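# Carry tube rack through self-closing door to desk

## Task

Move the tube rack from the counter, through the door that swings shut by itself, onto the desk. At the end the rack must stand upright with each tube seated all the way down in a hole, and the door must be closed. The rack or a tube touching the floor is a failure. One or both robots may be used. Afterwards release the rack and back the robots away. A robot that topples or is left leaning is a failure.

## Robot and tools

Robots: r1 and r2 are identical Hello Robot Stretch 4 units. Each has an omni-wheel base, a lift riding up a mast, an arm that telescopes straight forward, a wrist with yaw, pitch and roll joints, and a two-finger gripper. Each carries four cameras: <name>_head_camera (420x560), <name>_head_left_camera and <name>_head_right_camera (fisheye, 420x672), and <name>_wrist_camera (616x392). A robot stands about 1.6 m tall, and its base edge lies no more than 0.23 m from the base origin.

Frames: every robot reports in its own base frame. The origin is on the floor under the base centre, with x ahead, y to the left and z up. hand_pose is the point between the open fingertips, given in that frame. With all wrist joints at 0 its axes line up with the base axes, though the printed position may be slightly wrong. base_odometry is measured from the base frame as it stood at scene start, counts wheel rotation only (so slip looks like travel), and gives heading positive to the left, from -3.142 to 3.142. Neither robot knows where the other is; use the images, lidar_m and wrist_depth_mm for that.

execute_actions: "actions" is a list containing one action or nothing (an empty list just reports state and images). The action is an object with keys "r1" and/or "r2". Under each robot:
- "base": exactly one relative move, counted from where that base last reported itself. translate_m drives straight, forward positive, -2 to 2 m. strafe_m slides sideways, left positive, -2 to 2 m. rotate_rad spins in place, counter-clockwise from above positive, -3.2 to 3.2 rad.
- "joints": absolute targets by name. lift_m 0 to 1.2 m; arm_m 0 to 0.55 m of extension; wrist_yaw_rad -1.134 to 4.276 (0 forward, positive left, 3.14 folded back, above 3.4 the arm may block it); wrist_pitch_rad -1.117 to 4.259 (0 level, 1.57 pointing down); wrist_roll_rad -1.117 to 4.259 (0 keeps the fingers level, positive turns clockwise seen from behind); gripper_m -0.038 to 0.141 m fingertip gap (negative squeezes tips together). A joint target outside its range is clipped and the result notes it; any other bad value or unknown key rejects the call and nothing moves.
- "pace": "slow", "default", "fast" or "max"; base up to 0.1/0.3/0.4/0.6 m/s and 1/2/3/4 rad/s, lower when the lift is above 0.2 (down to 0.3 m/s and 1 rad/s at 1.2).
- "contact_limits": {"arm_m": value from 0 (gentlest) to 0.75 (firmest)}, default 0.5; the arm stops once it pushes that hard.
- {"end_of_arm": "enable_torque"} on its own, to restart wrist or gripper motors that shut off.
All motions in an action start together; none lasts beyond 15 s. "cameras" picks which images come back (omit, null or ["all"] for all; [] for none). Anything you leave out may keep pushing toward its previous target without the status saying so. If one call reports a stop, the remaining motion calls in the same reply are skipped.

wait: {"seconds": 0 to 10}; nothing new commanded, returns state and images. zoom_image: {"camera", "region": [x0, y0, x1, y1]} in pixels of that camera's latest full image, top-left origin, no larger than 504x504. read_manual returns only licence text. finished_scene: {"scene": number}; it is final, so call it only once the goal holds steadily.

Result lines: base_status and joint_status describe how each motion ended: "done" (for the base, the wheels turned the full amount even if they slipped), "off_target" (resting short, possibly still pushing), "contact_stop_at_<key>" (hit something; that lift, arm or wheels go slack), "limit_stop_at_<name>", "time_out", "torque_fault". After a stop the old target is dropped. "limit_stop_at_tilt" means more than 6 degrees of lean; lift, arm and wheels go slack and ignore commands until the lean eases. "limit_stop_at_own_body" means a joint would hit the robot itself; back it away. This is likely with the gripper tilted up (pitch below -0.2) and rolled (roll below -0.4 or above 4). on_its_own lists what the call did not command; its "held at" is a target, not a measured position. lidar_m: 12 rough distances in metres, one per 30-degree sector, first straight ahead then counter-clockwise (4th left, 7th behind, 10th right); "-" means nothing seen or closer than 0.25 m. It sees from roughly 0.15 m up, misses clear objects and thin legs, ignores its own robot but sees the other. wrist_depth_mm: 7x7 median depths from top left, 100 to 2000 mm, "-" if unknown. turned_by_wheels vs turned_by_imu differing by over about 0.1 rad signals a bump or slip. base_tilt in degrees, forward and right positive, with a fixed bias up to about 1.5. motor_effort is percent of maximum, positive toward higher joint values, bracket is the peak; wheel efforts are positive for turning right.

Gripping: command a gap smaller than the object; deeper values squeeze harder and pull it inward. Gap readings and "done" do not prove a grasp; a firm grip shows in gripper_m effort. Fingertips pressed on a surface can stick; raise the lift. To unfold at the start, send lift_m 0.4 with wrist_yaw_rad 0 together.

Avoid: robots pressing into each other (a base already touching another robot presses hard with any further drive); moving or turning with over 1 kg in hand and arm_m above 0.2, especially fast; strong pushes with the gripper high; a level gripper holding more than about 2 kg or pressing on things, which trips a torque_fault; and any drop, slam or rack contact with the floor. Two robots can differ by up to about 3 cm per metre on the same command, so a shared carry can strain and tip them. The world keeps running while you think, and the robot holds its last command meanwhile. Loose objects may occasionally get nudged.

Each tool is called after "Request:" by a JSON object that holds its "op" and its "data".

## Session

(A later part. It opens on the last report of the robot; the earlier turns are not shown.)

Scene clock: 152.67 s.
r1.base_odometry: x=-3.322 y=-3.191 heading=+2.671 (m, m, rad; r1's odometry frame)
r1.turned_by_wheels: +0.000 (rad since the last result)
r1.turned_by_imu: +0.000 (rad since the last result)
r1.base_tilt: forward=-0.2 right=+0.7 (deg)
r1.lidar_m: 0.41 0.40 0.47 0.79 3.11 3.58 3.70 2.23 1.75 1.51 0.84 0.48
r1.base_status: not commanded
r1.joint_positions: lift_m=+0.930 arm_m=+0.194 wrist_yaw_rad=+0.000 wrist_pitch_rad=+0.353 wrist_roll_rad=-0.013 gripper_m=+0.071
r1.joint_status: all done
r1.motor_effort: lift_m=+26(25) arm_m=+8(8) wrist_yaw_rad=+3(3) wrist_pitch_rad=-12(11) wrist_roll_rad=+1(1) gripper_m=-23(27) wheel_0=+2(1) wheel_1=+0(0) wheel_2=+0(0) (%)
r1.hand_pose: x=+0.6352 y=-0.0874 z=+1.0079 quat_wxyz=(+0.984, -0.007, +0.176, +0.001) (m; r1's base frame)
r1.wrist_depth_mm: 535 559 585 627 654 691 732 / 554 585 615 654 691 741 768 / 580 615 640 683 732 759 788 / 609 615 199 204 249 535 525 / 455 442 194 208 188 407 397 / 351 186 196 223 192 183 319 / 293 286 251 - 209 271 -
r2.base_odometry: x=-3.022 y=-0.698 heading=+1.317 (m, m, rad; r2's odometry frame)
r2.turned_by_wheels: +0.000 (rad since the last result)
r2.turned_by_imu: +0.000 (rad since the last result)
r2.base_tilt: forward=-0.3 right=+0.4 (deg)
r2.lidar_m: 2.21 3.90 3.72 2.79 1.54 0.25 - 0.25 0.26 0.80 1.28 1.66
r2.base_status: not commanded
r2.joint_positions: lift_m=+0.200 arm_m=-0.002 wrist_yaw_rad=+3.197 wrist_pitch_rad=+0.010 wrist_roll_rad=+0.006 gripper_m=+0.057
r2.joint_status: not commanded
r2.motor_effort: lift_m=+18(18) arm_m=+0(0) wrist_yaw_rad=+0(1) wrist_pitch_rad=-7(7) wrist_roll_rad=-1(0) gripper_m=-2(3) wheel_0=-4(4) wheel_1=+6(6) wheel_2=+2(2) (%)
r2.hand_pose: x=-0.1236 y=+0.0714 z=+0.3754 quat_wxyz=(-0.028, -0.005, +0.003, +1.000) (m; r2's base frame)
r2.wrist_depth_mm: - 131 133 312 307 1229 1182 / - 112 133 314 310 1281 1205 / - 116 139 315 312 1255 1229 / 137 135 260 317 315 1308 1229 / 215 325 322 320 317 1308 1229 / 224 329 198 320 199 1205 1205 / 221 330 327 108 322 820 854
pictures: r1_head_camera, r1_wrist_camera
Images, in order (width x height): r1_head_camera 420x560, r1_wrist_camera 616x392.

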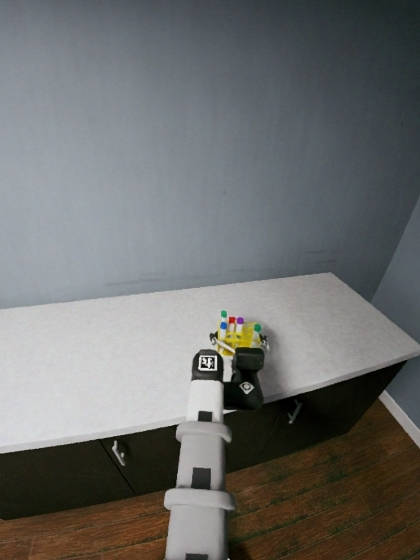

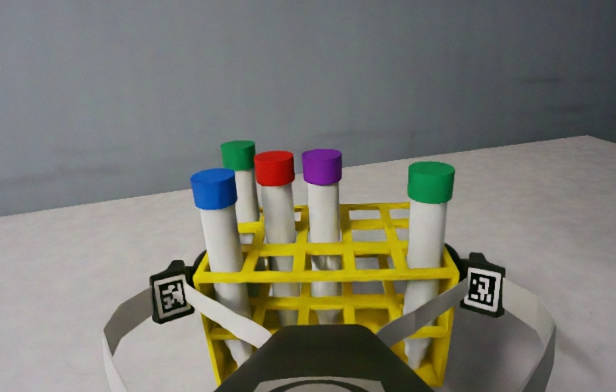

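Request:
{"op": "execute_actions", "data": {"actions": [{"r1":{"joints":{"lift_m":0.98,"arm_m":0.0,"gripper_m":0.06},"pace":"slow"}}], "cameras": []}}

Request:
{"op": "execute_actions", "data": {"actions": [{"r1":{"base":{"translate_m":-0.3}}}], "cameras": []}}

Request:
{"op": "execute_actions", "data": {"actions": [{"r1":{"base":{"rotate_rad":0.628},"pace":"slow"}}], "cameras": ["r1_wrist_camera"]}}

Request:
{"op": "execute_actions", "data": {"actions": [{"r1":{"base":{"strafe_m":-0.68}}}], "cameras": []}}

Request:
{"op": "execute_actions", "data": {"actions": [{"r1":{"base":{"translate_m":-1.8}}}], "cameras": ["r1_wrist_camera","r1_head_left_camera","r1_head_right_camera","r2_head_left_camera"]}}

Scene clock: 162.17 s.
r1.base_odometry: x=-3.322 y=-3.191 heading=+2.671 (m, m, rad; r1's odometry frame)
r1.turned_by_wheels: +0.000 (rad since the last result)
r1.turned_by_imu: -0.003 (rad since the last result)
r1.base_tilt: forward=-0.1 right=+0.6 (deg)
r1.lidar_m: 0.39 0.40 0.47 0.79 3.11 3.57 3.71 2.24 1.76 1.51 0.85 0.48
r1.base_status: not commanded
r1.joint_positions: lift_m=+0.980 arm_m=+0.002 wrist_yaw_rad=+0.000 wrist_pitch_rad=+0.353 wrist_roll_rad=-0.013 gripper_m=+0.061
r1.joint_status: all done
r1.motor_effort: lift_m=+26(25) arm_m=-8(10) wrist_yaw_rad=+3(2) wrist_pitch_rad=-10(11) wrist_roll_rad=+1(2) gripper_m=-26(29) wheel_0=+1(2) wheel_1=+1(1) wheel_2=+0(0) (%)
r1.hand_pose: x=+0.4434 y=-0.0874 z=+1.0579 quat_wxyz=(+0.984, -0.007, +0.176, +0.001) (m; r1's base frame)
r1.wrist_depth_mm: 676 723 750 798 842 878 931 / 707 750 788 831 878 931 991 / 750 778 820 866 904 976 1025 / 768 750 179 200 603 654 647 / 554 544 187 204 193 496 496 / 436 185 191 219 193 182 366 / 359 351 219 - 207 342 351
r2.base_odometry: x=-3.022 y=-0.698 heading=+1.317 (m, m, rad; r2's odometry frame)
r2.turned_by_wheels: +0.000 (rad since the last result)
r2.turned_by_imu: +0.002 (rad since the last result)
r2.base_tilt: forward=-0.1 right=+0.3 (deg)
r2.lidar_m: 2.23 3.89 3.72 2.76 1.56 0.25 - 0.25 0.27 0.81 1.28 1.70
r2.base_status: not commanded
r2.joint_positions: lift_m=+0.200 arm_m=-0.002 wrist_yaw_rad=+3.197 wrist_pitch_rad=+0.010 wrist_roll_rad=+0.006 gripper_m=+0.057
r2.joint_status: not commanded
r2.motor_effort: lift_m=+18(18) arm_m=+0(0) wrist_yaw_rad=+3(0) wrist_pitch_rad=-8(7) wrist_roll_rad=+0(0) gripper_m=-2(3) wheel_0=-4(4) wheel_1=+6(6) wheel_2=+2(2) (%)
r2.hand_pose: x=-0.1236 y=+0.0714 z=+0.3754 quat_wxyz=(-0.028, -0.005, +0.003, +1.000) (m; r2's base frame)
r2.wrist_depth_mm: - 131 133 310 307 1229 1182 / - 112 132 314 310 1255 1205 / - 116 139 314 314 1281 1229 / 137 135 260 317 315 1281 1205 / 216 325 322 320 317 1281 1205 / 224 329 198 320 199 1205 1205 / 222 329 329 107 322 820 854
pictures: none
No camera images: the call's "cameras" was empty. Leave "cameras" out to get every camera's image.

Scene clock: 164.63 s.
r1.base_odometry: x=-3.055 y=-3.327 heading=+2.671 (m, m, rad; r1's odometry frame)
r1.turned_by_wheels: +0.000 (rad since the last result)
r1.turned_by_imu: +0.000 (rad since the last result)
r1.base_tilt: forward=-0.1 right=+0.6 (deg)
r1.lidar_m: 0.41 0.67 0.79 2.65 3.01 3.48 3.40 1.98 1.85 1.58 1.58 0.80
r1.base_status: done
r1.joint_positions: lift_m=+0.980 arm_m=+0.002 wrist_yaw_rad=+0.000 wrist_pitch_rad=+0.353 wrist_roll_rad=-0.013 gripper_m=+0.061
r1.joint_status: not commanded
r1.motor_effort: lift_m=+26(26) arm_m=-8(8) wrist_yaw_rad=+3(2) wrist_pitch_rad=-11(12) wrist_roll_rad=+1(1) gripper_m=-29(26) wheel_0=-2(5) wheel_1=-2(8) wheel_2=-1(8) (%)
r1.hand_pose: x=+0.4433 y=-0.0874 z=+1.0580 quat_wxyz=(+0.984, -0.007, +0.176, +0.001) (m; r1's base frame)
r1.wrist_depth_mm: 904 946 1042 1060 1118 1229 1255 / 946 991 1042 1118 1205 1255 1336 / 991 1025 1078 1078 1008 976 960 / 768 741 178 201 603 654 699 / 549 549 191 206 194 683 768 / 525 186 191 219 193 183 809 / 559 585 220 - 207 842 917
r2.base_odometry: x=-3.022 y=-0.698 heading=+1.317 (m, m, rad; r2's odometry frame)
r2.turned_by_wheels: +0.000 (rad since the last result)
r2.turned_by_imu: +0.001 (rad since the last result)
r2.base_tilt: forward=-0.3 right=+0.2 (deg)
r2.lidar_m: 1.97 3.90 3.74 2.78 1.53 0.25 - 0.25 0.29 0.82 1.29 1.66
r2.base_status: not commanded
r2.joint_positions: lift_m=+0.200 arm_m=-0.002 wrist_yaw_rad=+3.197 wrist_pitch_rad=+0.010 wrist_roll_rad=+0.006 gripper_m=+0.057
r2.joint_status: not commanded
r2.motor_effort: lift_m=+18(18) arm_m=+0(0) wrist_yaw_rad=+1(2) wrist_pitch_rad=-8(7) wrist_roll_rad=-1(0) gripper_m=-2(7) wheel_0=-4(4) wheel_1=+6(6) wheel_2=+2(2) (%)
r2.hand_pose: x=-0.1236 y=+0.0714 z=+0.3754 quat_wxyz=(-0.028, -0.005, +0.003, +1.000) (m; r2's base frame)
r2.wrist_depth_mm: - 131 133 310 307 1255 1182 / - 112 133 312 310 1281 1205 / - 116 139 314 314 1281 1205 / 137 135 260 317 314 1308 1255 / 216 327 324 320 315 1308 1205 / 224 327 198 322 199 1205 1182 / 222 330 327 107 324 820 854
pictures: none
No camera images: the call's "cameras" was empty. Leave "cameras" out to get every camera's image.

Scene clock: 166.50 s.
r1.base_odometry: x=-3.055 y=-3.327 heading=-2.985 (m, m, rad; r1's odometry frame)
r1.turned_by_wheels: +0.628 (rad since the last result)
r1.turned_by_imu: +0.621 (rad since the last result)
r1.base_tilt: forward=-0.2 right=+0.7 (deg)
r1.lidar_m: 0.40 0.84 2.99 3.04 3.71 3.42 2.01 1.76 1.58 1.22 0.76 0.68
r1.base_status: done
r1.joint_positions: lift_m=+0.980 arm_m=+0.002 wrist_yaw_rad=+0.000 wrist_pitch_rad=+0.353 wrist_roll_rad=-0.013 gripper_m=+0.061
r1.joint_status: not commanded
r1.motor_effort: lift_m=+26(26) arm_m=-8(8) wrist_yaw_rad=+4(3) wrist_pitch_rad=-11(9) wrist_roll_rad=+1(0) gripper_m=-30(31) wheel_0=-2(5) wheel_1=-2(7) wheel_2=-2(4) (%)
r1.hand_pose: x=+0.4433 y=-0.0874 z=+1.0580 quat_wxyz=(+0.984, -0.007, +0.176, +0.001) (m; r1's base frame)
r1.wrist_depth_mm: 1397 1281 1160 1060 976 891 854 / 1499 1397 1229 1098 1042 946 878 / 1618 1464 1138 1060 1042 960 904 / 1756 741 195 202 603 654 647 / - 699 187 205 194 496 488 / 1808 185 192 219 192 182 430 / 1537 842 219 - 206 521 496
r2.base_odometry: x=-3.022 y=-0.698 heading=+1.317 (m, m, rad; r2's odometry frame)
r2.turned_by_wheels: +0.000 (rad since the last result)
r2.turned_by_imu: +0.001 (rad since the last result)
r2.base_tilt: forward=-0.2 right=+0.3 (deg)
r2.lidar_m: 1.98 3.91 3.74 2.75 1.53 0.25 - 0.25 0.28 0.80 1.29 1.68
r2.base_status: not commanded
r2.joint_positions: lift_m=+0.200 arm_m=-0.002 wrist_yaw_rad=+3.197 wrist_pitch_rad=+0.010 wrist_roll_rad=+0.006 gripper_m=+0.057
r2.joint_status: not commanded
r2.motor_effort: lift_m=+18(18) arm_m=+1(0) wrist_yaw_rad=+2(2) wrist_pitch_rad=-7(8) wrist_roll_rad=+0(1) gripper_m=-3(4) wheel_0=-4(4) wheel_1=+6(6) wheel_2=+2(2) (%)
r2.hand_pose: x=-0.1236 y=+0.0714 z=+0.3754 quat_wxyz=(-0.028, -0.005, +0.003, +1.000) (m; r2's base frame)
r2.wrist_depth_mm: - 131 133 312 309 1281 1182 / - 112 133 312 310 1281 1205 / - 116 139 315 312 1281 1229 / 137 135 260 319 315 1281 1229 / 216 325 322 320 317 1281 1229 / 224 330 198 322 200 1205 1182 / 221 330 329 108 322 820 854
pictures: r1_wrist_camera
Images, in order (width x height): r1_wrist_camera 616x392.

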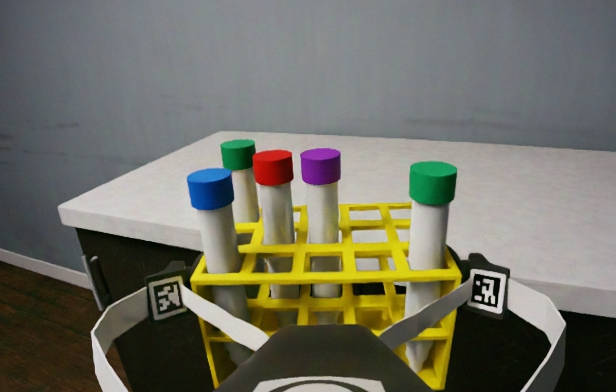

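Scene clock: 170.10 s.
r1.base_odometry: x=-3.161 y=-2.655 heading=-2.985 (m, m, rad; r1's odometry frame)
r1.turned_by_wheels: +0.000 (rad since the last result)
r1.turned_by_imu: -0.001 (rad since the last result)
r1.base_tilt: forward=-0.2 right=+0.6 (deg)
r1.lidar_m: 0.41 0.58 1.10 3.68 4.03 2.12 2.18 1.07 0.94 0.95 0.51 0.45
r1.base_status: done
r1.joint_positions: lift_m=+0.980 arm_m=+0.002 wrist_yaw_rad=+0.000 wrist_pitch_rad=+0.353 wrist_roll_rad=-0.013 gripper_m=+0.061
r1.joint_status: not commanded
r1.motor_effort: lift_m=+25(26) arm_m=-8(8) wrist_yaw_rad=+4(4) wrist_pitch_rad=-11(12) wrist_roll_rad=+0(0) gripper_m=-28(29) wheel_0=+0(10) wheel_1=-1(9) wheel_2=+1(0) (%)
r1.hand_pose: x=+0.4433 y=-0.0874 z=+1.0580 quat_wxyz=(+0.984, -0.007, +0.176, +0.001) (m; r1's base frame)
r1.wrist_depth_mm: 1098 1008 904 831 759 707 668 / 1182 1060 946 878 809 732 699 / 1205 1078 991 904 854 778 715 / 768 750 181 201 247 661 647 / 554 544 191 206 193 496 488 / 449 185 191 219 192 182 368 / 530 387 220 - 207 332 -
r2.base_odometry: x=-3.022 y=-0.698 heading=+1.317 (m, m, rad; r2's odometry frame)
r2.turned_by_wheels: +0.000 (rad since the last result)
r2.turned_by_imu: +0.001 (rad since the last result)
r2.base_tilt: forward=-0.2 right=+0.4 (deg)
r2.lidar_m: 2.10 3.90 3.74 2.77 1.52 0.25 - 0.25 0.27 0.78 1.28 1.66
r2.base_status: not commanded
r2.joint_positions: lift_m=+0.200 arm_m=-0.002 wrist_yaw_rad=+3.197 wrist_pitch_rad=+0.010 wrist_roll_rad=+0.006 gripper_m=+0.057
r2.joint_status: not commanded
r2.motor_effort: lift_m=+18(18) arm_m=+0(0) wrist_yaw_rad=+0(1) wrist_pitch_rad=-8(7) wrist_roll_rad=+0(0) gripper_m=-3(6) wheel_0=-4(4) wheel_1=+6(6) wheel_2=+2(2) (%)
r2.hand_pose: x=-0.1236 y=+0.0714 z=+0.3754 quat_wxyz=(-0.028, -0.005, +0.003, +1.000) (m; r2's base frame)
r2.wrist_depth_mm: - 131 133 310 307 1255 1182 / - 112 132 312 310 1281 1205 / - 116 139 314 312 1255 1205 / 137 135 260 317 315 1281 1205 / 215 325 322 320 317 1281 1229 / 224 329 198 322 199 1205 1182 / 222 330 329 107 322 820 842
pictures: none
No camera images: the call's "cameras" was empty. Leave "cameras" out to get every camera's image.

Scene clock: 177.57 s.
r1.base_odometry: x=-1.383 y=-2.375 heading=-2.985 (m, m, rad; r1's odometry frame)
r1.turned_by_wheels: +0.000 (rad since the last result)
r1.turned_by_imu: +0.002 (rad since the last result)
r1.base_tilt: forward=-0.2 right=+0.6 (deg)
r1.lidar_m: 0.41 2.62 4.28 0.85 0.62 0.70 0.70 2.42 4.46 0.54 0.45 0.82
r1.base_status: done
r1.joint_positions: lift_m=+0.980 arm_m=+0.002 wrist_yaw_rad=+0.000 wrist_pitch_rad=+0.353 wrist_roll_rad=-0.013 gripper_m=+0.061
r1.joint_status: not commanded
r1.motor_effort: lift_m=+25(25) arm_m=-8(8) wrist_yaw_rad=+5(2) wrist_pitch_rad=-11(12) wrist_roll_rad=-1(0) gripper_m=-29(28) wheel_0=+0(5) wheel_1=-2(5) wheel_2=-1(10) (%)
r1.hand_pose: x=+0.4433 y=-0.0874 z=+1.0580 quat_wxyz=(+0.984, -0.007, +0.176, +0.001) (m; r1's base frame)
r1.wrist_depth_mm: - - - - - - 1397 / - - - - - - 1397 / - - - - 1863 - 1308 / - - 178 199 - - 1255 / - - 188 206 196 1921 1205 / 1863 185 190 219 193 182 904 / 1537 1464 219 - 207 1430 1060
r2.base_odometry: x=-3.022 y=-0.698 heading=+1.317 (m, m, rad; r2's odometry frame)
r2.turned_by_wheels: +0.000 (rad since the last result)
r2.turned_by_imu: +0.003 (rad since the last result)
r2.base_tilt: forward=-0.4 right=+0.3 (deg)
r2.lidar_m: 2.77 3.89 3.74 2.82 1.52 0.25 - 0.25 0.27 0.81 0.60 0.65
r2.base_status: not commanded
r2.joint_positions: lift_m=+0.200 arm_m=-0.002 wrist_yaw_rad=+3.197 wrist_pitch_rad=+0.010 wrist_roll_rad=+0.006 gripper_m=+0.057
r2.joint_status: not commanded
r2.motor_effort: lift_m=+18(18) arm_m=+0(0) wrist_yaw_rad=-1(2) wrist_pitch_rad=-7(7) wrist_roll_rad=+0(0) gripper_m=-7(4) wheel_0=-4(4) wheel_1=+6(6) wheel_2=+2(2) (%)
r2.hand_pose: x=-0.1236 y=+0.0714 z=+0.3754 quat_wxyz=(-0.028, -0.005, +0.003, +1.000) (m; r2's base frame)
r2.wrist_depth_mm: - 131 133 310 307 1255 1182 / - 112 133 312 310 1255 1205 / - 116 139 315 312 1281 1229 / 137 135 262 317 315 1281 1205 / 216 325 322 320 317 1308 1229 / 224 329 198 322 199 1205 1182 / 222 329 329 107 322 809 854
pictures: r1_head_left_camera, r1_head_right_camera, r1_wrist_camera, r2_head_left_camera
Images, in order (width x height): r1_head_left_camera 420x672, r1_head_right_camera 420x672, r1_wrist_camera 616x392, r2_head_left_camera 420x672.

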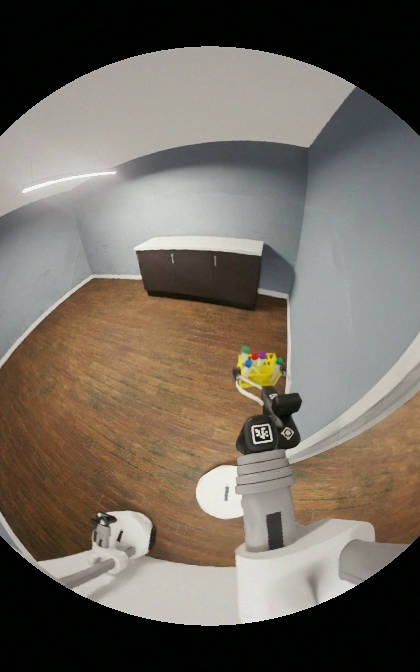

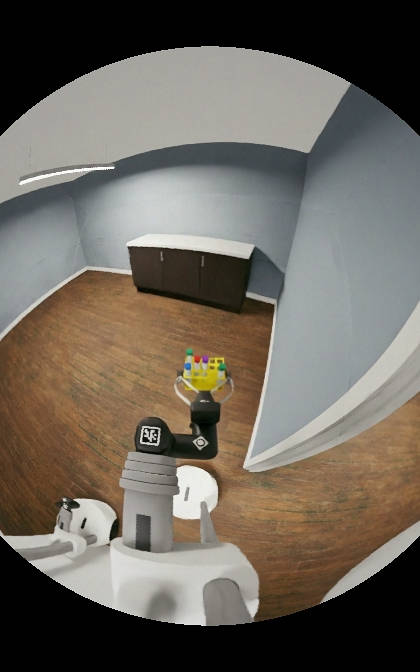

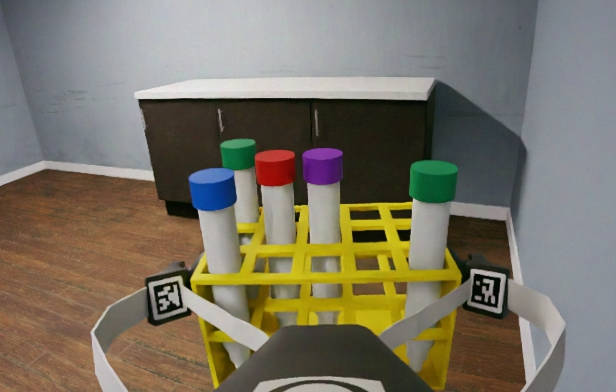

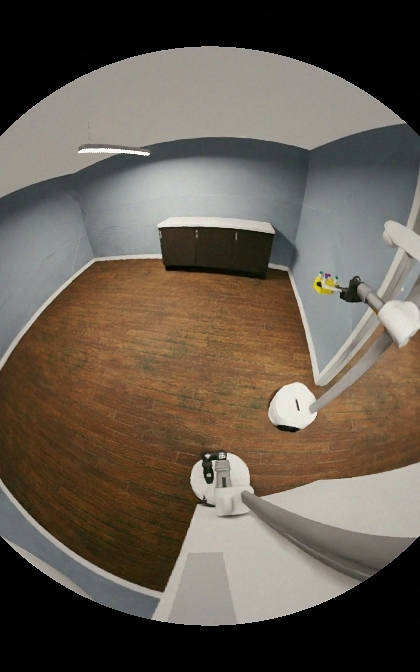

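Request:
{"op": "execute_actions", "data": {"actions": [{"r1":{"base":{"translate_m":-0.12},"pace":"slow"}}], "cameras": []}}

Request:
{"op": "execute_actions", "data": {"actions": [{"r1":{"base":{"rotate_rad":1.15},"pace":"slow"}}], "cameras": ["r1_head_left_camera","r1_head_right_camera","r2_head_left_camera"]}}

Scene clock: 182.50 s.
r1.base_odometry: x=-1.265 y=-2.356 heading=-2.986 (m, m, rad; r1's odometry frame)
r1.turned_by_wheels: +0.000 (rad since the last result)
r1.turned_by_imu: -0.002 (rad since the last result)
r1.base_tilt: forward=-0.2 right=+0.6 (deg)
r1.lidar_m: 0.40 2.80 4.32 0.61 0.58 0.59 0.58 0.71 4.42 4.44 0.51 0.73
r1.base_status: done
r1.joint_positions: lift_m=+0.980 arm_m=+0.002 wrist_yaw_rad=+0.000 wrist_pitch_rad=+0.353 wrist_roll_rad=-0.013 gripper_m=+0.061
r1.joint_status: not commanded
r1.motor_effort: lift_m=+25(25) arm_m=-8(8) wrist_yaw_rad=+2(3) wrist_pitch_rad=-9(11) wrist_roll_rad=+0(1) gripper_m=-30(27) wheel_0=-3(4) wheel_1=-2(5) wheel_2=+2(8) (%)
r1.hand_pose: x=+0.4433 y=-0.0874 z=+1.0580 quat_wxyz=(+0.984, -0.007, +0.176, +0.001) (m; r1's base frame)
r1.wrist_depth_mm: - - - - - - 1255 / - - - - - - 1205 / - - - - - - 1160 / - - 178 202 - - 1098 / - - 189 205 194 1808 1042 / 1808 185 191 219 193 183 809 / 1537 1499 218 - 207 1397 1008
r2.base_odometry: x=-3.022 y=-0.698 heading=+1.317 (m, m, rad; r2's odometry frame)
r2.turned_by_wheels: +0.000 (rad since the last result)
r2.turned_by_imu: +0.002 (rad since the last result)
r2.base_tilt: forward=-0.2 right=+0.4 (deg)
r2.lidar_m: 2.76 3.92 3.74 2.77 1.51 0.25 - 0.25 0.27 0.67 0.56 0.96
r2.base_status: not commanded
r2.joint_positions: lift_m=+0.200 arm_m=-0.002 wrist_yaw_rad=+3.197 wrist_pitch_rad=+0.010 wrist_roll_rad=+0.006 gripper_m=+0.057
r2.joint_status: not commanded
r2.motor_effort: lift_m=+18(18) arm_m=+0(0) wrist_yaw_rad=-3(1) wrist_pitch_rad=-7(7) wrist_roll_rad=+0(1) gripper_m=-5(7) wheel_0=-4(4) wheel_1=+6(6) wheel_2=+2(2) (%)
r2.hand_pose: x=-0.1236 y=+0.0714 z=+0.3754 quat_wxyz=(-0.028, -0.005, +0.003, +1.000) (m; r2's base frame)
r2.wrist_depth_mm: - 131 133 310 307 1255 1182 / - 112 133 312 310 1255 1182 / - 116 139 314 314 1281 1205 / 137 135 260 319 314 1308 1229 / 215 327 322 320 317 1281 1229 / 224 329 198 322 200 1229 1205 / 221 329 327 107 322 820 854
pictures: none
No camera images: the call's "cameras" was empty. Leave "cameras" out to get every camera's image.

Scene clock: 184.93 s.
r1.base_odometry: x=-1.265 y=-2.356 heading=-1.836 (m, m, rad; r1's odometry frame)
r1.turned_by_wheels: +1.149 (rad since the last result)
r1.turned_by_imu: +1.138 (rad since the last result)
r1.base_tilt: forward=-0.1 right=+0.6 (deg)
r1.lidar_m: 0.40 0.58 0.57 0.57 0.58 2.55 - 4.54 0.50 0.92 2.30 2.98
r1.base_status: done
r1.joint_positions: lift_m=+0.980 arm_m=+0.002 wrist_yaw_rad=+0.000 wrist_pitch_rad=+0.353 wrist_roll_rad=-0.013 gripper_m=+0.061
r1.joint_status: not commanded
r1.motor_effort: lift_m=+25(25) arm_m=-8(8) wrist_yaw_rad=+4(4) wrist_pitch_rad=-11(11) wrist_roll_rad=+1(2) gripper_m=-27(28) wheel_0=-2(6) wheel_1=-3(7) wheel_2=-2(6) (%)
r1.hand_pose: x=+0.4433 y=-0.0874 z=+1.0580 quat_wxyz=(+0.984, -0.007, +0.176, +0.001) (m; r1's base frame)
r1.wrist_depth_mm: - - - - - - - / - - - - - - - / - - - - - - - / - - 181 200 - - - / - - 189 204 187 - - / 1808 185 192 219 193 183 1576 / 1499 1499 219 - 206 1430 1430
r2.base_odometry: x=-3.022 y=-0.698 heading=+1.317 (m, m, rad; r2's odometry frame)
r2.turned_by_wheels: +0.000 (rad since the last result)
r2.turned_by_imu: +0.001 (rad since the last result)
r2.base_tilt: forward=-0.2 right=+0.4 (deg)
r2.lidar_m: 2.74 3.89 3.76 2.77 1.52 0.25 - 0.25 0.27 0.69 0.55 0.56
r2.base_status: not commanded
r2.joint_positions: lift_m=+0.200 arm_m=-0.002 wrist_yaw_rad=+3.197 wrist_pitch_rad=+0.010 wrist_roll_rad=+0.006 gripper_m=+0.057
r2.joint_status: not commanded
r2.motor_effort: lift_m=+18(18) arm_m=+0(0) wrist_yaw_rad=+1(2) wrist_pitch_rad=-7(8) wrist_roll_rad=+0(0) gripper_m=-5(4) wheel_0=-4(4) wheel_1=+6(6) wheel_2=+2(2) (%)
r2.hand_pose: x=-0.1236 y=+0.0714 z=+0.3754 quat_wxyz=(-0.028, -0.005, +0.003, +1.000) (m; r2's base frame)
r2.wrist_depth_mm: - 131 133 310 307 1229 1160 / - 112 133 314 310 1255 1205 / - 116 139 315 312 1281 1205 / 137 135 260 317 315 1281 1229 / 216 325 322 319 317 1281 1205 / 224 329 198 322 200 1205 1205 / 222 330 329 107 322 820 842
pictures: r1_head_left_camera, r1_head_right_camera, r2_head_left_camera
Images, in order (width x height): r1_head_left_camera 420x672, r1_head_right_camera 420x672, r2_head_left_camera 420x672.

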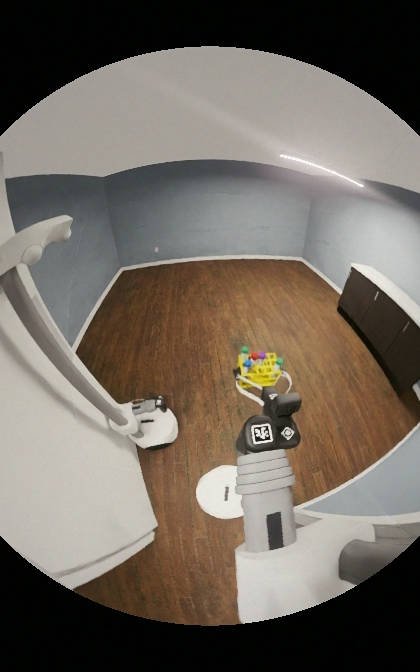

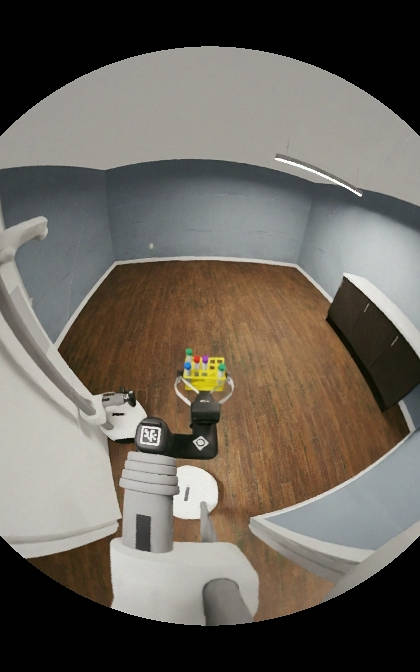

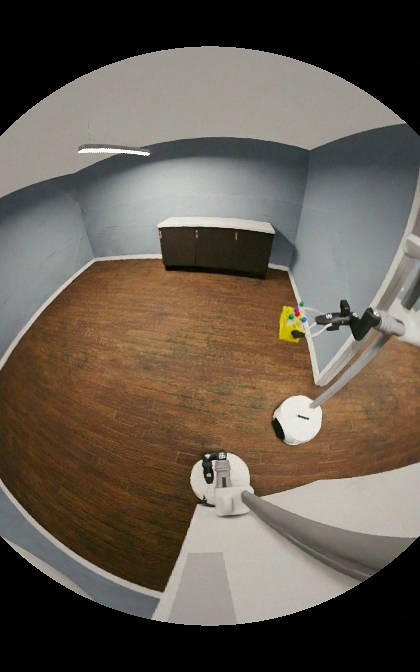

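Request:
{"op": "execute_actions", "data": {"actions": [{"r1":{"base":{"translate_m":-1.9}}}], "cameras": []}}

Request:
{"op": "execute_actions", "data": {"actions": [{"r1":{"base":{"rotate_rad":-1.57},"pace":"slow"},"r2":{"base":{"rotate_rad":-0.28},"pace":"slow"}}], "cameras": ["r1_head_camera","r1_head_left_camera","r2_head_left_camera","r2_head_right_camera"]}}

Scene clock: 194.47 s.
r1.base_odometry: x=-0.766 y=-0.523 heading=-1.836 (m, m, rad; r1's odometry frame)
r1.turned_by_wheels: +0.000 (rad since the last result)
r1.turned_by_imu: +0.001 (rad since the last result)
r1.base_tilt: forward=-0.2 right=+0.7 (deg)
r1.lidar_m: 0.41 1.53 1.84 1.72 1.78 2.35 2.52 2.60 3.20 2.20 2.20 1.56
r1.base_status: done
r1.joint_positions: lift_m=+0.980 arm_m=+0.002 wrist_yaw_rad=+0.000 wrist_pitch_rad=+0.353 wrist_roll_rad=-0.013 gripper_m=+0.061
r1.joint_status: not commanded
r1.motor_effort: lift_m=+25(25) arm_m=-8(8) wrist_yaw_rad=+4(3) wrist_pitch_rad=-10(12) wrist_roll_rad=+0(1) gripper_m=-29(28) wheel_0=-1(7) wheel_1=-1(7) wheel_2=+1(15) (%)
r1.hand_pose: x=+0.4433 y=-0.0874 z=+1.0580 quat_wxyz=(+0.984, -0.007, +0.176, +0.001) (m; r1's base frame)
r1.wrist_depth_mm: 1098 1229 - - - 1160 1138 / 1160 1255 - - - 1182 1205 / 1229 1255 - - - 1281 1308 / 1281 1336 180 200 247 1336 1397 / 1397 1397 189 205 193 1397 1430 / 1464 185 192 219 193 183 1499 / 1537 1499 219 - 206 1397 1430
r2.base_odometry: x=-3.022 y=-0.698 heading=+1.317 (m, m, rad; r2's odometry frame)
r2.turned_by_wheels: +0.000 (rad since the last result)
r2.turned_by_imu: +0.004 (rad since the last result)
r2.base_tilt: forward=-0.3 right=+0.4 (deg)
r2.lidar_m: 2.77 3.92 3.74 2.78 1.55 0.25 - 0.25 0.25 0.81 1.29 1.67
r2.base_status: not commanded
r2.joint_positions: lift_m=+0.200 arm_m=-0.002 wrist_yaw_rad=+3.197 wrist_pitch_rad=+0.010 wrist_roll_rad=+0.006 gripper_m=+0.057
r2.joint_status: not commanded
r2.motor_effort: lift_m=+18(18) arm_m=+0(0) wrist_yaw_rad=+0(2) wrist_pitch_rad=-7(8) wrist_roll_rad=+0(0) gripper_m=-5(2) wheel_0=-4(4) wheel_1=+6(6) wheel_2=+2(2) (%)
r2.hand_pose: x=-0.1236 y=+0.0714 z=+0.3754 quat_wxyz=(-0.028, -0.005, +0.003, +1.000) (m; r2's base frame)
r2.wrist_depth_mm: - 131 133 310 309 1255 1182 / - 112 133 314 310 1255 1205 / - 116 139 315 312 1255 1205 / 137 135 260 317 314 1281 1229 / 215 325 322 320 315 1281 1229 / 223 327 198 324 199 1229 1182 / 221 330 327 107 324 809 854
pictures: none
No camera images: the call's "cameras" was empty. Leave "cameras" out to get every camera's image.

Scene clock: 197.33 s.
r1.base_odometry: x=-0.766 y=-0.523 heading=+2.878 (m, m, rad; r1's odometry frame)
r1.turned_by_wheels: -1.569 (rad since the last result)
r1.turned_by_imu: -1.556 (rad since the last result)
r1.base_tilt: forward=-0.2 right=+0.6 (deg)
r1.lidar_m: 0.41 2.20 1.55 2.29 1.54 1.83 1.72 1.76 2.33 2.53 2.59 3.18
r1.base_status: done
r1.joint_positions: lift_m=+0.980 arm_m=+0.002 wrist_yaw_rad=+0.000 wrist_pitch_rad=+0.353 wrist_roll_rad=-0.013 gripper_m=+0.061
r1.joint_status: not commanded
r1.motor_effort: lift_m=+25(25) arm_m=-8(8) wrist_yaw_rad=+5(5) wrist_pitch_rad=-11(11) wrist_roll_rad=+0(1) gripper_m=-30(28) wheel_0=+3(6) wheel_1=+3(8) wheel_2=+4(11) (%)
r1.hand_pose: x=+0.4433 y=-0.0874 z=+1.0580 quat_wxyz=(+0.984, -0.007, +0.176, +0.001) (m; r1's base frame)
r1.wrist_depth_mm: - - - - - - - / - - - - - - - / - - - - - - - / - - 179 201 - - - / - - 192 205 196 - - / 1808 185 191 219 193 183 1537 / 1537 1499 219 - 206 1397 1430
r2.base_odometry: x=-3.022 y=-0.698 heading=+1.038 (m, m, rad; r2's odometry frame)
r2.turned_by_wheels: -0.279 (rad since the last result)
r2.turned_by_imu: -0.285 (rad since the last result)
r2.base_tilt: forward=-0.1 right=+0.3 (deg)
r2.lidar_m: 2.77 2.85 3.90 3.72 1.95 0.25 1.29 - 0.25 0.37 2.37 1.26
r2.base_status: done
r2.joint_positions: lift_m=+0.200 arm_m=-0.002 wrist_yaw_rad=+3.197 wrist_pitch_rad=+0.010 wrist_roll_rad=+0.006 gripper_m=+0.057
r2.joint_status: not commanded
r2.motor_effort: lift_m=+18(18) arm_m=+0(0) wrist_yaw_rad=+0(2) wrist_pitch_rad=-7(7) wrist_roll_rad=-1(1) gripper_m=-2(3) wheel_0=+1(3) wheel_1=+3(7) wheel_2=+5(9) (%)
r2.hand_pose: x=-0.1236 y=+0.0714 z=+0.3754 quat_wxyz=(-0.028, -0.005, +0.003, +1.000) (m; r2's base frame)
r2.wrist_depth_mm: - 131 133 336 1366 1397 1397 / - 112 133 338 1397 1397 1397 / - 116 139 340 1397 1397 1430 / 137 135 260 342 1397 1430 1430 / 216 309 322 343 1430 1430 1430 / 224 309 198 343 199 1229 1205 / 222 309 325 107 878 809 842
pictures: r1_head_camera, r1_head_left_camera, r2_head_left_camera, r2_head_right_camera
Images, in order (width x height): r1_head_camera 420x560, r1_head_left_camera 420x672, r2_head_left_camera 420x672, r2_head_right_camera 420x672.

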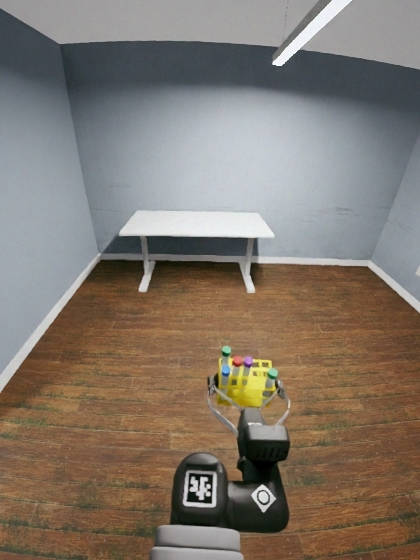

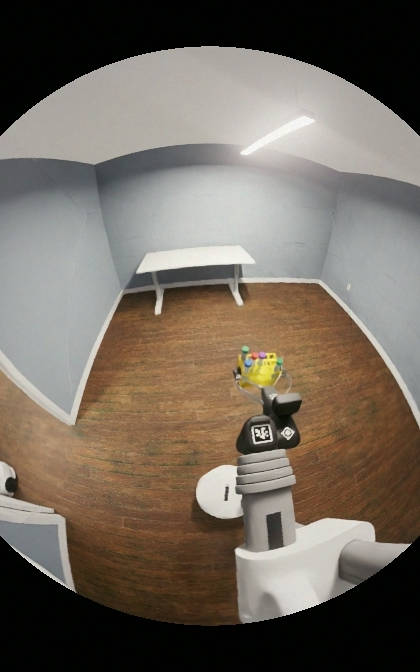

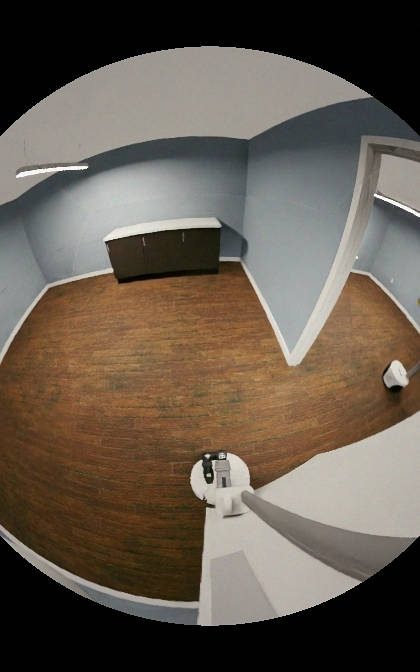

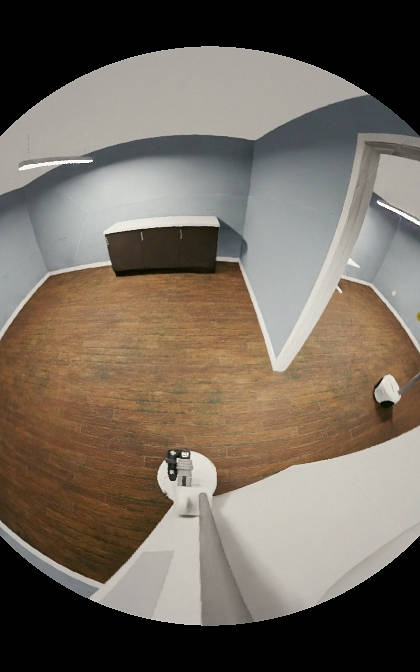

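Request:
{"op": "execute_actions", "data": {"actions": [{"r2":{"base":{"translate_m":0.38},"pace":"slow"},"r1":{"base":{"translate_m":1.0}}}], "cameras": []}}

Request:
{"op": "execute_actions", "data": {"actions": [{"r2":{"base":{"strafe_m":-0.6},"pace":"slow"},"r1":{"joints":{"lift_m":0.85},"pace":"slow"}}], "cameras": ["r1_head_camera","r2_head_left_camera","r2_head_right_camera"]}}

Scene clock: 206.27 s.
r1.base_odometry: x=-1.731 y=-0.262 heading=+2.878 (m, m, rad; r1's odometry frame)
r1.turned_by_wheels: +0.000 (rad since the last result)
r1.turned_by_imu: -0.006 (rad since the last result)
r1.base_tilt: forward=-0.2 right=+0.7 (deg)
r1.lidar_m: 0.39 1.23 1.62 1.52 1.54 2.11 2.73 2.79 2.63 2.47 2.52 1.29
r1.base_status: done
r1.joint_positions: lift_m=+0.980 arm_m=+0.002 wrist_yaw_rad=+0.000 wrist_pitch_rad=+0.353 wrist_roll_rad=-0.013 gripper_m=+0.061
r1.joint_status: not commanded
r1.motor_effort: lift_m=+25(25) arm_m=-8(8) wrist_yaw_rad=+2(2) wrist_pitch_rad=-12(12) wrist_roll_rad=+0(0) gripper_m=-27(30) wheel_0=+0(8) wheel_1=+2(7) wheel_2=+1(14) (%)
r1.hand_pose: x=+0.4433 y=-0.0874 z=+1.0580 quat_wxyz=(+0.984, -0.007, +0.176, +0.001) (m; r1's base frame)
r1.wrist_depth_mm: 1576 1576 1618 1618 1618 1618 1618 / 1661 1708 1661 1661 1756 1708 1756 / 1756 1756 1708 1756 1708 1808 1808 / 1308 1281 182 201 248 1921 1983 / - - 187 204 194 - - / 1808 185 191 219 192 182 1576 / 1499 1499 218 - 206 1397 1430
r2.base_odometry: x=-2.829 y=-0.371 heading=+1.038 (m, m, rad; r2's odometry frame)
r2.turned_by_wheels: +0.001 (rad since the last result)
r2.turned_by_imu: +0.003 (rad since the last result)
r2.base_tilt: forward=-0.1 right=+0.3 (deg)
r2.lidar_m: 2.39 2.46 3.96 3.74 2.53 0.25 1.71 0.25 0.33 4.97 1.01 1.15
r2.base_status: done
r2.joint_positions: lift_m=+0.200 arm_m=-0.002 wrist_yaw_rad=+3.197 wrist_pitch_rad=+0.010 wrist_roll_rad=+0.006 gripper_m=+0.057
r2.joint_status: not commanded
r2.motor_effort: lift_m=+18(18) arm_m=+0(0) wrist_yaw_rad=-2(1) wrist_pitch_rad=-7(7) wrist_roll_rad=+0(0) gripper_m=-5(2) wheel_0=+0(8) wheel_1=+6(7) wheel_2=+4(5) (%)
r2.hand_pose: x=-0.1236 y=+0.0714 z=+0.3754 quat_wxyz=(-0.028, -0.005, +0.003, +1.000) (m; r2's base frame)
r2.wrist_depth_mm: - 131 133 303 1756 1756 1756 / - 112 133 306 1756 1808 1756 / - 116 139 307 1756 1808 1756 / 137 135 260 312 1808 1808 1808 / 215 343 324 314 1808 1808 1756 / 224 345 198 315 200 1229 1182 / 222 343 336 107 831 809 854
pictures: none
No camera images: the call's "cameras" was empty. Leave "cameras" out to get every camera's image.

Scene clock: 213.43 s.
r1.base_odometry: x=-1.731 y=-0.262 heading=+2.878 (m, m, rad; r1's odometry frame)
r1.turned_by_wheels: +0.000 (rad since the last result)
r1.turned_by_imu: -0.003 (rad since the last result)
r1.base_tilt: forward=-0.2 right=+0.7 (deg)
r1.lidar_m: 0.40 1.24 1.60 1.51 1.56 2.13 2.72 2.78 2.63 2.48 2.54 1.30
r1.base_status: not commanded
r1.joint_positions: lift_m=+0.850 arm_m=+0.002 wrist_yaw_rad=+0.000 wrist_pitch_rad=+0.353 wrist_roll_rad=-0.013 gripper_m=+0.061
r1.joint_status: all done
r1.motor_effort: lift_m=+16(22) arm_m=-8(8) wrist_yaw_rad=+3(5) wrist_pitch_rad=-10(10) wrist_roll_rad=+0(1) gripper_m=-29(27) wheel_0=+0(0) wheel_1=+3(2) wheel_2=+1(0) (%)
r1.hand_pose: x=+0.4433 y=-0.0874 z=+0.9287 quat_wxyz=(+0.984, -0.007, +0.176, +0.001) (m; r1's base frame)
r1.wrist_depth_mm: 1537 1576 1576 1618 1618 1618 1661 / 1661 1661 1708 1708 1708 1756 1756 / 1708 1430 1366 1281 1229 1808 1808 / 1397 1921 179 201 1464 1921 1983 / - 1921 191 206 193 1808 1863 / 1661 185 191 219 193 182 1397 / 1336 1336 218 - 207 1255 1255
r2.base_odometry: x=-2.312 y=-0.675 heading=+1.038 (m, m, rad; r2's odometry frame)
r2.turned_by_wheels: +0.000 (rad since the last result)
r2.turned_by_imu: +0.003 (rad since the last result)
r2.base_tilt: forward=-0.3 right=+0.4 (deg)
r2.lidar_m: 0.87 2.50 4.18 0.31 0.25 - 0.25 0.27 0.55 4.36 1.95 0.62
r2.base_status: done
r2.joint_positions: lift_m=+0.200 arm_m=-0.002 wrist_yaw_rad=+3.197 wrist_pitch_rad=+0.010 wrist_roll_rad=+0.006 gripper_m=+0.057
r2.joint_status: not commanded
r2.motor_effort: lift_m=+18(18) arm_m=+0(0) wrist_yaw_rad=-1(2) wrist_pitch_rad=-7(7) wrist_roll_rad=-1(0) gripper_m=-4(5) wheel_0=-8(11) wheel_1=-15(15) wheel_2=+18(19) (%)
r2.hand_pose: x=-0.1236 y=+0.0714 z=+0.3754 quat_wxyz=(-0.028, -0.005, +0.003, +1.000) (m; r2's base frame)
r2.wrist_depth_mm: - 132 133 291 264 240 225 / - 112 133 294 266 242 226 / - 116 139 293 267 244 228 / 137 135 260 300 271 246 229 / 215 387 327 301 266 248 231 / 224 392 198 306 198 249 233 / 221 379 353 107 274 246 235
pictures: r1_head_camera, r2_head_left_camera, r2_head_right_camera
Images, in order (width x height): r1_head_camera 420x560, r2_head_left_camera 420x672, r2_head_right_camera 420x672.

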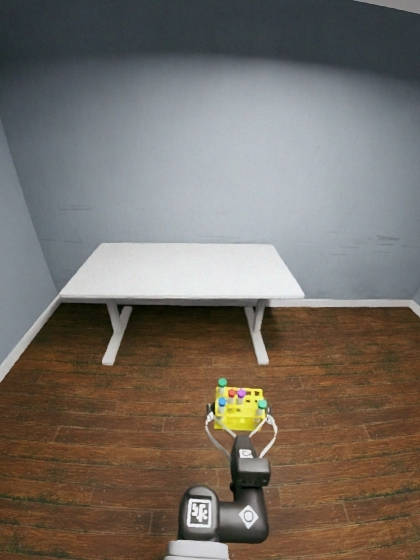

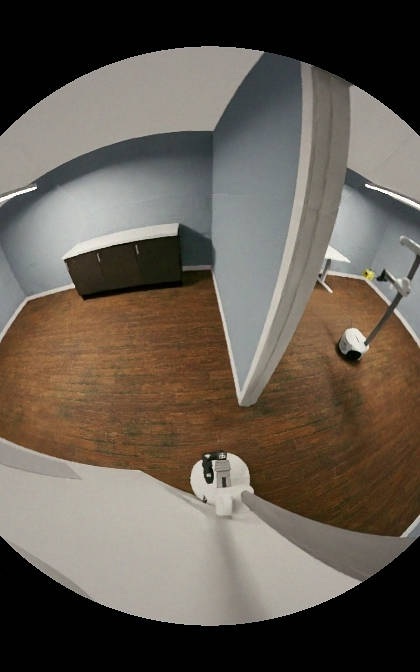

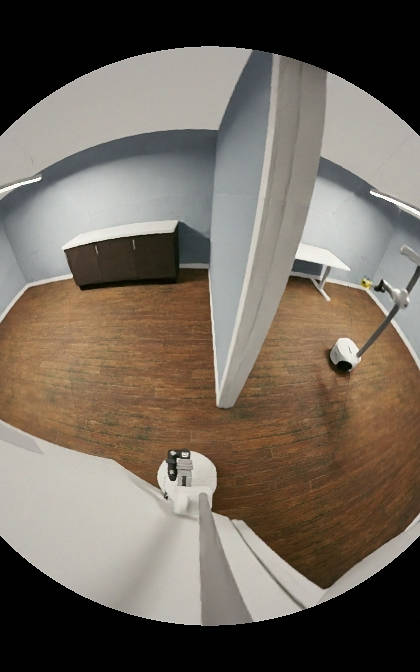

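Request:
{"op": "execute_actions", "data": {"actions": [{"r2":{"base":{"strafe_m":-0.5},"pace":"slow"},"r1":{"base":{"translate_m":0.5}}}], "cameras": ["r1_head_camera","r1_wrist_camera","r2_head_left_camera","r2_head_right_camera"]}}

Scene clock: 227.23 s.
r1.base_odometry: x=-2.214 y=-0.132 heading=+2.878 (m, m, rad; r1's odometry frame)
r1.turned_by_wheels: +0.000 (rad since the last result)
r1.turned_by_imu: -0.007 (rad since the last result)
r1.base_tilt: forward=-0.2 right=+0.6 (deg)
r1.lidar_m: 0.41 0.74 0.98 1.54 1.59 1.87 3.24 3.30 2.57 2.44 2.31 0.78
r1.base_status: done
r1.joint_positions: lift_m=+0.850 arm_m=+0.002 wrist_yaw_rad=+0.000 wrist_pitch_rad=+0.353 wrist_roll_rad=-0.013 gripper_m=+0.061
r1.joint_status: not commanded
r1.motor_effort: lift_m=+17(17) arm_m=-8(8) wrist_yaw_rad=+4(1) wrist_pitch_rad=-10(12) wrist_roll_rad=-1(0) gripper_m=-28(30) wheel_0=+1(6) wheel_1=+1(6) wheel_2=+0(8) (%)
r1.hand_pose: x=+0.4433 y=-0.0874 z=+0.9287 quat_wxyz=(+0.984, -0.007, +0.176, +0.001) (m; r1's base frame)
r1.wrist_depth_mm: 1160 1160 1160 1182 1182 1182 1205 / 1229 1205 1205 1229 1229 1255 1255 / 1255 1229 1255 1281 1229 1336 1336 / 931 917 179 200 741 798 1397 / 676 661 191 206 196 609 654 / 1430 185 191 218 193 183 1430 / 1281 1336 219 - 206 1255 1308
r2.base_odometry: x=-1.697 y=-0.881 heading=+0.791 (m, m, rad; r2's odometry frame)
r2.turned_by_wheels: -0.247 (rad since the last result)
r2.turned_by_imu: -0.874 (rad since the last result)
r2.base_tilt: forward=-0.2 right=+0.3 (deg)
r2.lidar_m: 1.83 2.29 0.51 0.25 0.25 - 0.25 0.34 1.13 1.84 2.81 3.85
r2.base_status: strafe_m contact_stop (by the wheels' count: -0.631 of -0.500)
r2.joint_positions: lift_m=+0.200 arm_m=-0.002 wrist_yaw_rad=+3.197 wrist_pitch_rad=+0.010 wrist_roll_rad=+0.006 gripper_m=+0.057
r2.joint_status: not commanded
r2.on_its_own: the wheels are slack since a contact_stop
r2.motor_effort: lift_m=+18(18) arm_m=+0(0) wrist_yaw_rad=-2(0) wrist_pitch_rad=-8(7) wrist_roll_rad=+0(1) gripper_m=-4(2) wheel_0=+0(14) wheel_1=+0(23) wheel_2=+0(34) (%)
r2.hand_pose: x=-0.1236 y=+0.0714 z=+0.3754 quat_wxyz=(-0.028, -0.005, +0.003, +1.000) (m; r2's base frame)
r2.wrist_depth_mm: - 131 133 306 258 222 201 / - 112 133 309 259 224 202 / - 116 139 304 262 226 204 / 137 135 260 315 265 228 205 / 215 521 370 319 256 230 206 / 224 530 198 320 199 230 208 / 221 488 421 107 267 224 210
pictures: r1_head_camera, r1_wrist_camera, r2_head_left_camera, r2_head_right_camera
Images, in order (width x height): r1_head_camera 420x560, r1_wrist_camera 616x392, r2_head_left_camera 420x672, r2_head_right_camera 420x672.

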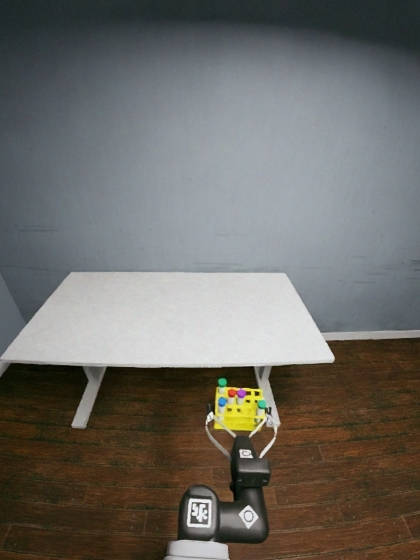

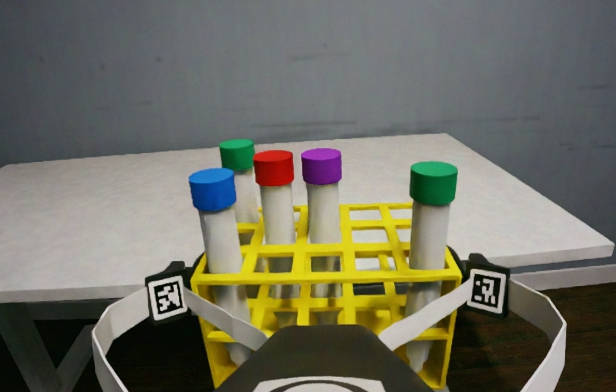

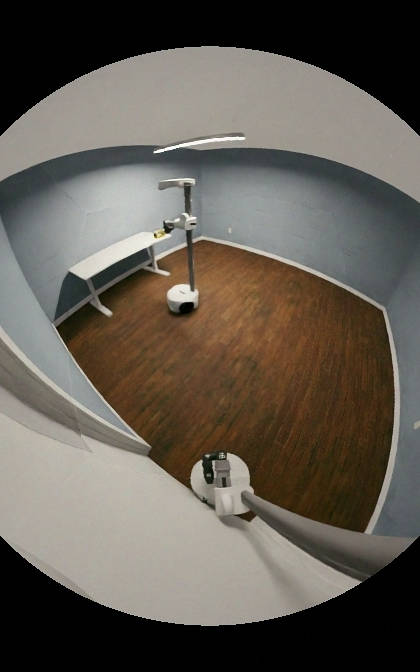

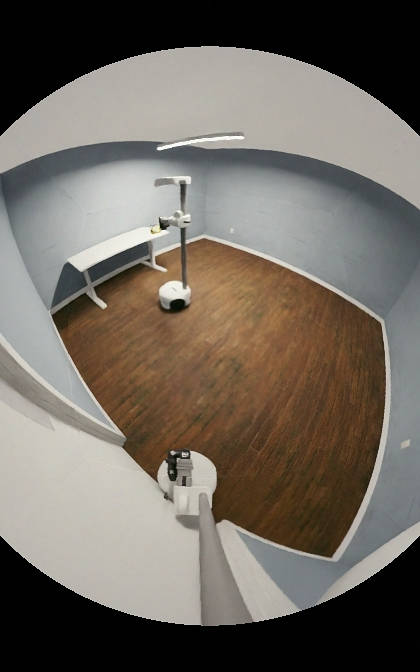

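Request:
{"op": "execute_actions", "data": {"actions": [{"r2":{"base":{"strafe_m":-0.15},"pace":"slow"}}], "cameras": []}}

Request:
{"op": "execute_actions", "data": {"actions": [{"r2":{"base":{"translate_m":0.5},"pace":"slow"},"r1":{"base":{"translate_m":0.25},"pace":"slow"}}], "cameras": ["r1_head_camera","r2_head_left_camera","r2_head_right_camera"]}}

Scene clock: 232.13 s.
r1.base_odometry: x=-2.214 y=-0.132 heading=+2.878 (m, m, rad; r1's odometry frame)
r1.turned_by_wheels: +0.000 (rad since the last result)
r1.turned_by_imu: -0.002 (rad since the last result)
r1.base_tilt: forward=-0.2 right=+0.6 (deg)
r1.lidar_m: 0.40 0.73 0.97 1.54 1.59 1.89 3.24 3.32 2.59 2.44 2.31 0.78
r1.base_status: not commanded
r1.joint_positions: lift_m=+0.850 arm_m=+0.002 wrist_yaw_rad=+0.000 wrist_pitch_rad=+0.353 wrist_roll_rad=-0.013 gripper_m=+0.061
r1.joint_status: not commanded
r1.motor_effort: lift_m=+17(16) arm_m=-8(8) wrist_yaw_rad=+4(2) wrist_pitch_rad=-10(11) wrist_roll_rad=+0(0) gripper_m=-29(29) wheel_0=+1(1) wheel_1=+2(1) wheel_2=+0(0) (%)
r1.hand_pose: x=+0.4433 y=-0.0874 z=+0.9287 quat_wxyz=(+0.984, -0.007, +0.176, +0.001) (m; r1's base frame)
r1.wrist_depth_mm: 1138 1138 1182 1182 1182 1160 1205 / 1205 1205 1205 1205 1255 1255 1281 / 1255 1281 1281 1281 1205 1281 1336 / 931 917 179 200 741 798 1430 / 668 668 191 206 196 603 647 / 1397 185 191 218 193 182 1397 / 1281 1336 218 - 207 1255 1255
r2.base_odometry: x=-1.590 y=-0.987 heading=+0.791 (m, m, rad; r2's odometry frame)
r2.turned_by_wheels: +0.000 (rad since the last result)
r2.turned_by_imu: +0.002 (rad since the last result)
r2.base_tilt: forward=-0.2 right=+0.3 (deg)
r2.lidar_m: 1.85 1.92 0.70 0.37 0.28 0.27 0.30 0.38 1.54 1.74 2.68 3.75
r2.base_status: done
r2.joint_positions: lift_m=+0.200 arm_m=-0.002 wrist_yaw_rad=+3.197 wrist_pitch_rad=+0.010 wrist_roll_rad=+0.006 gripper_m=+0.057
r2.joint_status: not commanded
r2.motor_effort: lift_m=+18(18) arm_m=+0(0) wrist_yaw_rad=-1(1) wrist_pitch_rad=-8(7) wrist_roll_rad=+0(0) gripper_m=+0(5) wheel_0=+3(4) wheel_1=-4(8) wheel_2=+0(1) (%)
r2.hand_pose: x=-0.1236 y=+0.0714 z=+0.3754 quat_wxyz=(-0.028, -0.005, +0.003, +1.000) (m; r2's base frame)
r2.wrist_depth_mm: - 131 133 424 355 309 277 / - 112 133 427 359 310 278 / - 116 139 421 364 314 279 / 137 135 260 436 366 315 282 / 215 569 504 442 355 319 283 / 224 580 198 442 200 320 286 / 222 504 521 107 368 310 289
pictures: none
No camera images: the call's "cameras" was empty. Leave "cameras" out to get every camera's image.

Scene clock: 238.43 s.
r1.base_odometry: x=-2.455 y=-0.067 heading=+2.878 (m, m, rad; r1's odometry frame)
r1.turned_by_wheels: +0.000 (rad since the last result)
r1.turned_by_imu: -0.003 (rad since the last result)
r1.base_tilt: forward=-0.2 right=+0.6 (deg)
r1.lidar_m: 0.39 0.47 0.66 1.54 1.60 1.63 3.48 3.55 2.58 2.43 0.76 0.53
r1.base_status: done
r1.joint_positions: lift_m=+0.850 arm_m=+0.002 wrist_yaw_rad=+0.000 wrist_pitch_rad=+0.353 wrist_roll_rad=-0.013 gripper_m=+0.061
r1.joint_status: not commanded
r1.motor_effort: lift_m=+17(17) arm_m=-8(8) wrist_yaw_rad=+3(3) wrist_pitch_rad=-10(12) wrist_roll_rad=+0(0) gripper_m=-29(28) wheel_0=+2(6) wheel_1=+3(6) wheel_2=-3(9) (%)
r1.hand_pose: x=+0.4433 y=-0.0874 z=+0.9287 quat_wxyz=(+0.984, -0.007, +0.176, +0.001) (m; r1's base frame)
r1.wrist_depth_mm: 931 931 931 960 960 976 976 / 976 991 976 1008 991 1025 1025 / 1042 1042 1025 1025 1060 1060 1078 / 931 904 179 201 732 798 1160 / 676 668 189 205 196 603 591 / 530 185 191 219 193 183 445 / 439 430 220 - 206 404 410
r2.base_odometry: x=-1.239 y=-0.631 heading=+0.791 (m, m, rad; r2's odometry frame)
r2.turned_by_wheels: +0.000 (rad since the last result)
r2.turned_by_imu: +0.001 (rad since the last result)
r2.base_tilt: forward=-0.4 right=+0.3 (deg)
r2.lidar_m: 1.75 1.59 1.55 0.77 0.69 0.66 0.73 1.01 1.88 2.06 3.15 3.34
r2.base_status: done
r2.joint_positions: lift_m=+0.200 arm_m=-0.002 wrist_yaw_rad=+3.197 wrist_pitch_rad=+0.010 wrist_roll_rad=+0.006 gripper_m=+0.057
r2.joint_status: not commanded
r2.motor_effort: lift_m=+18(18) arm_m=+1(0) wrist_yaw_rad=-1(1) wrist_pitch_rad=-7(8) wrist_roll_rad=-1(0) gripper_m=-5(7) wheel_0=+4(1) wheel_1=+3(6) wheel_2=-1(7) (%)
r2.hand_pose: x=-0.1236 y=+0.0714 z=+0.3754 quat_wxyz=(-0.028, -0.005, +0.003, +1.000) (m; r2's base frame)
r2.wrist_depth_mm: - 131 133 931 768 668 591 / - 112 133 931 788 683 597 / - 116 139 917 788 683 603 / 137 135 260 946 798 691 609 / 215 1397 1008 960 768 691 615 / 224 1281 198 976 200 691 615 / 221 854 904 107 798 668 621
pictures: r1_head_camera, r2_head_left_camera, r2_head_right_camera
Images, in order (width x height): r1_head_camera 420x560, r2_head_left_camera 420x672, r2_head_right_camera 420x672.

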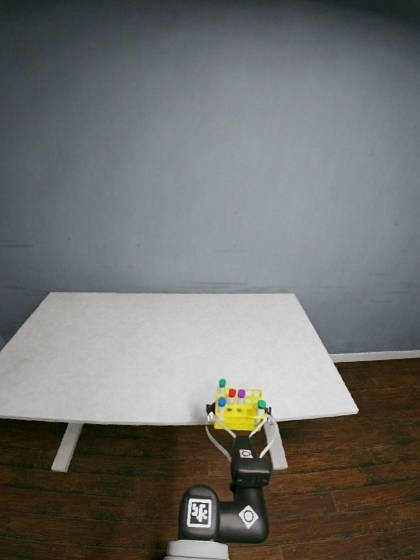

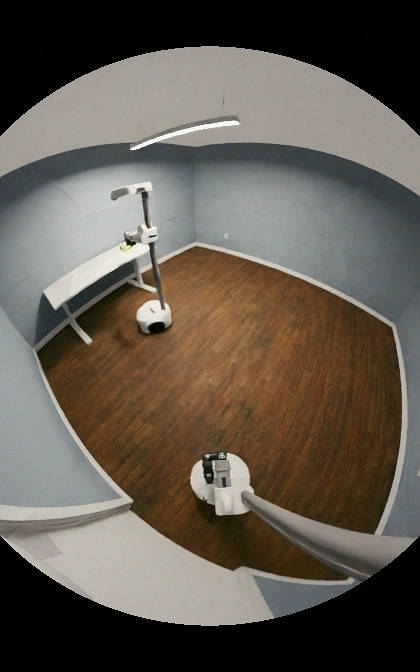

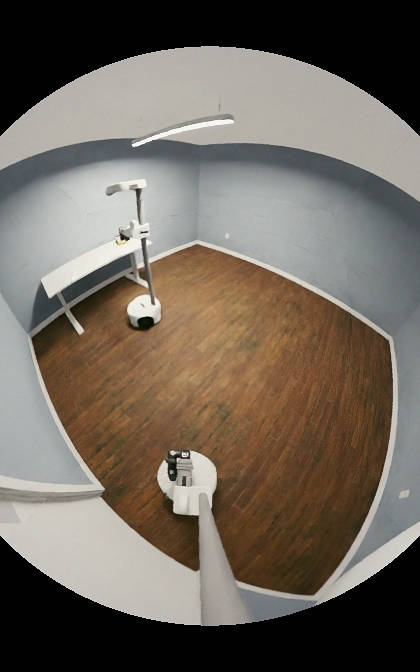

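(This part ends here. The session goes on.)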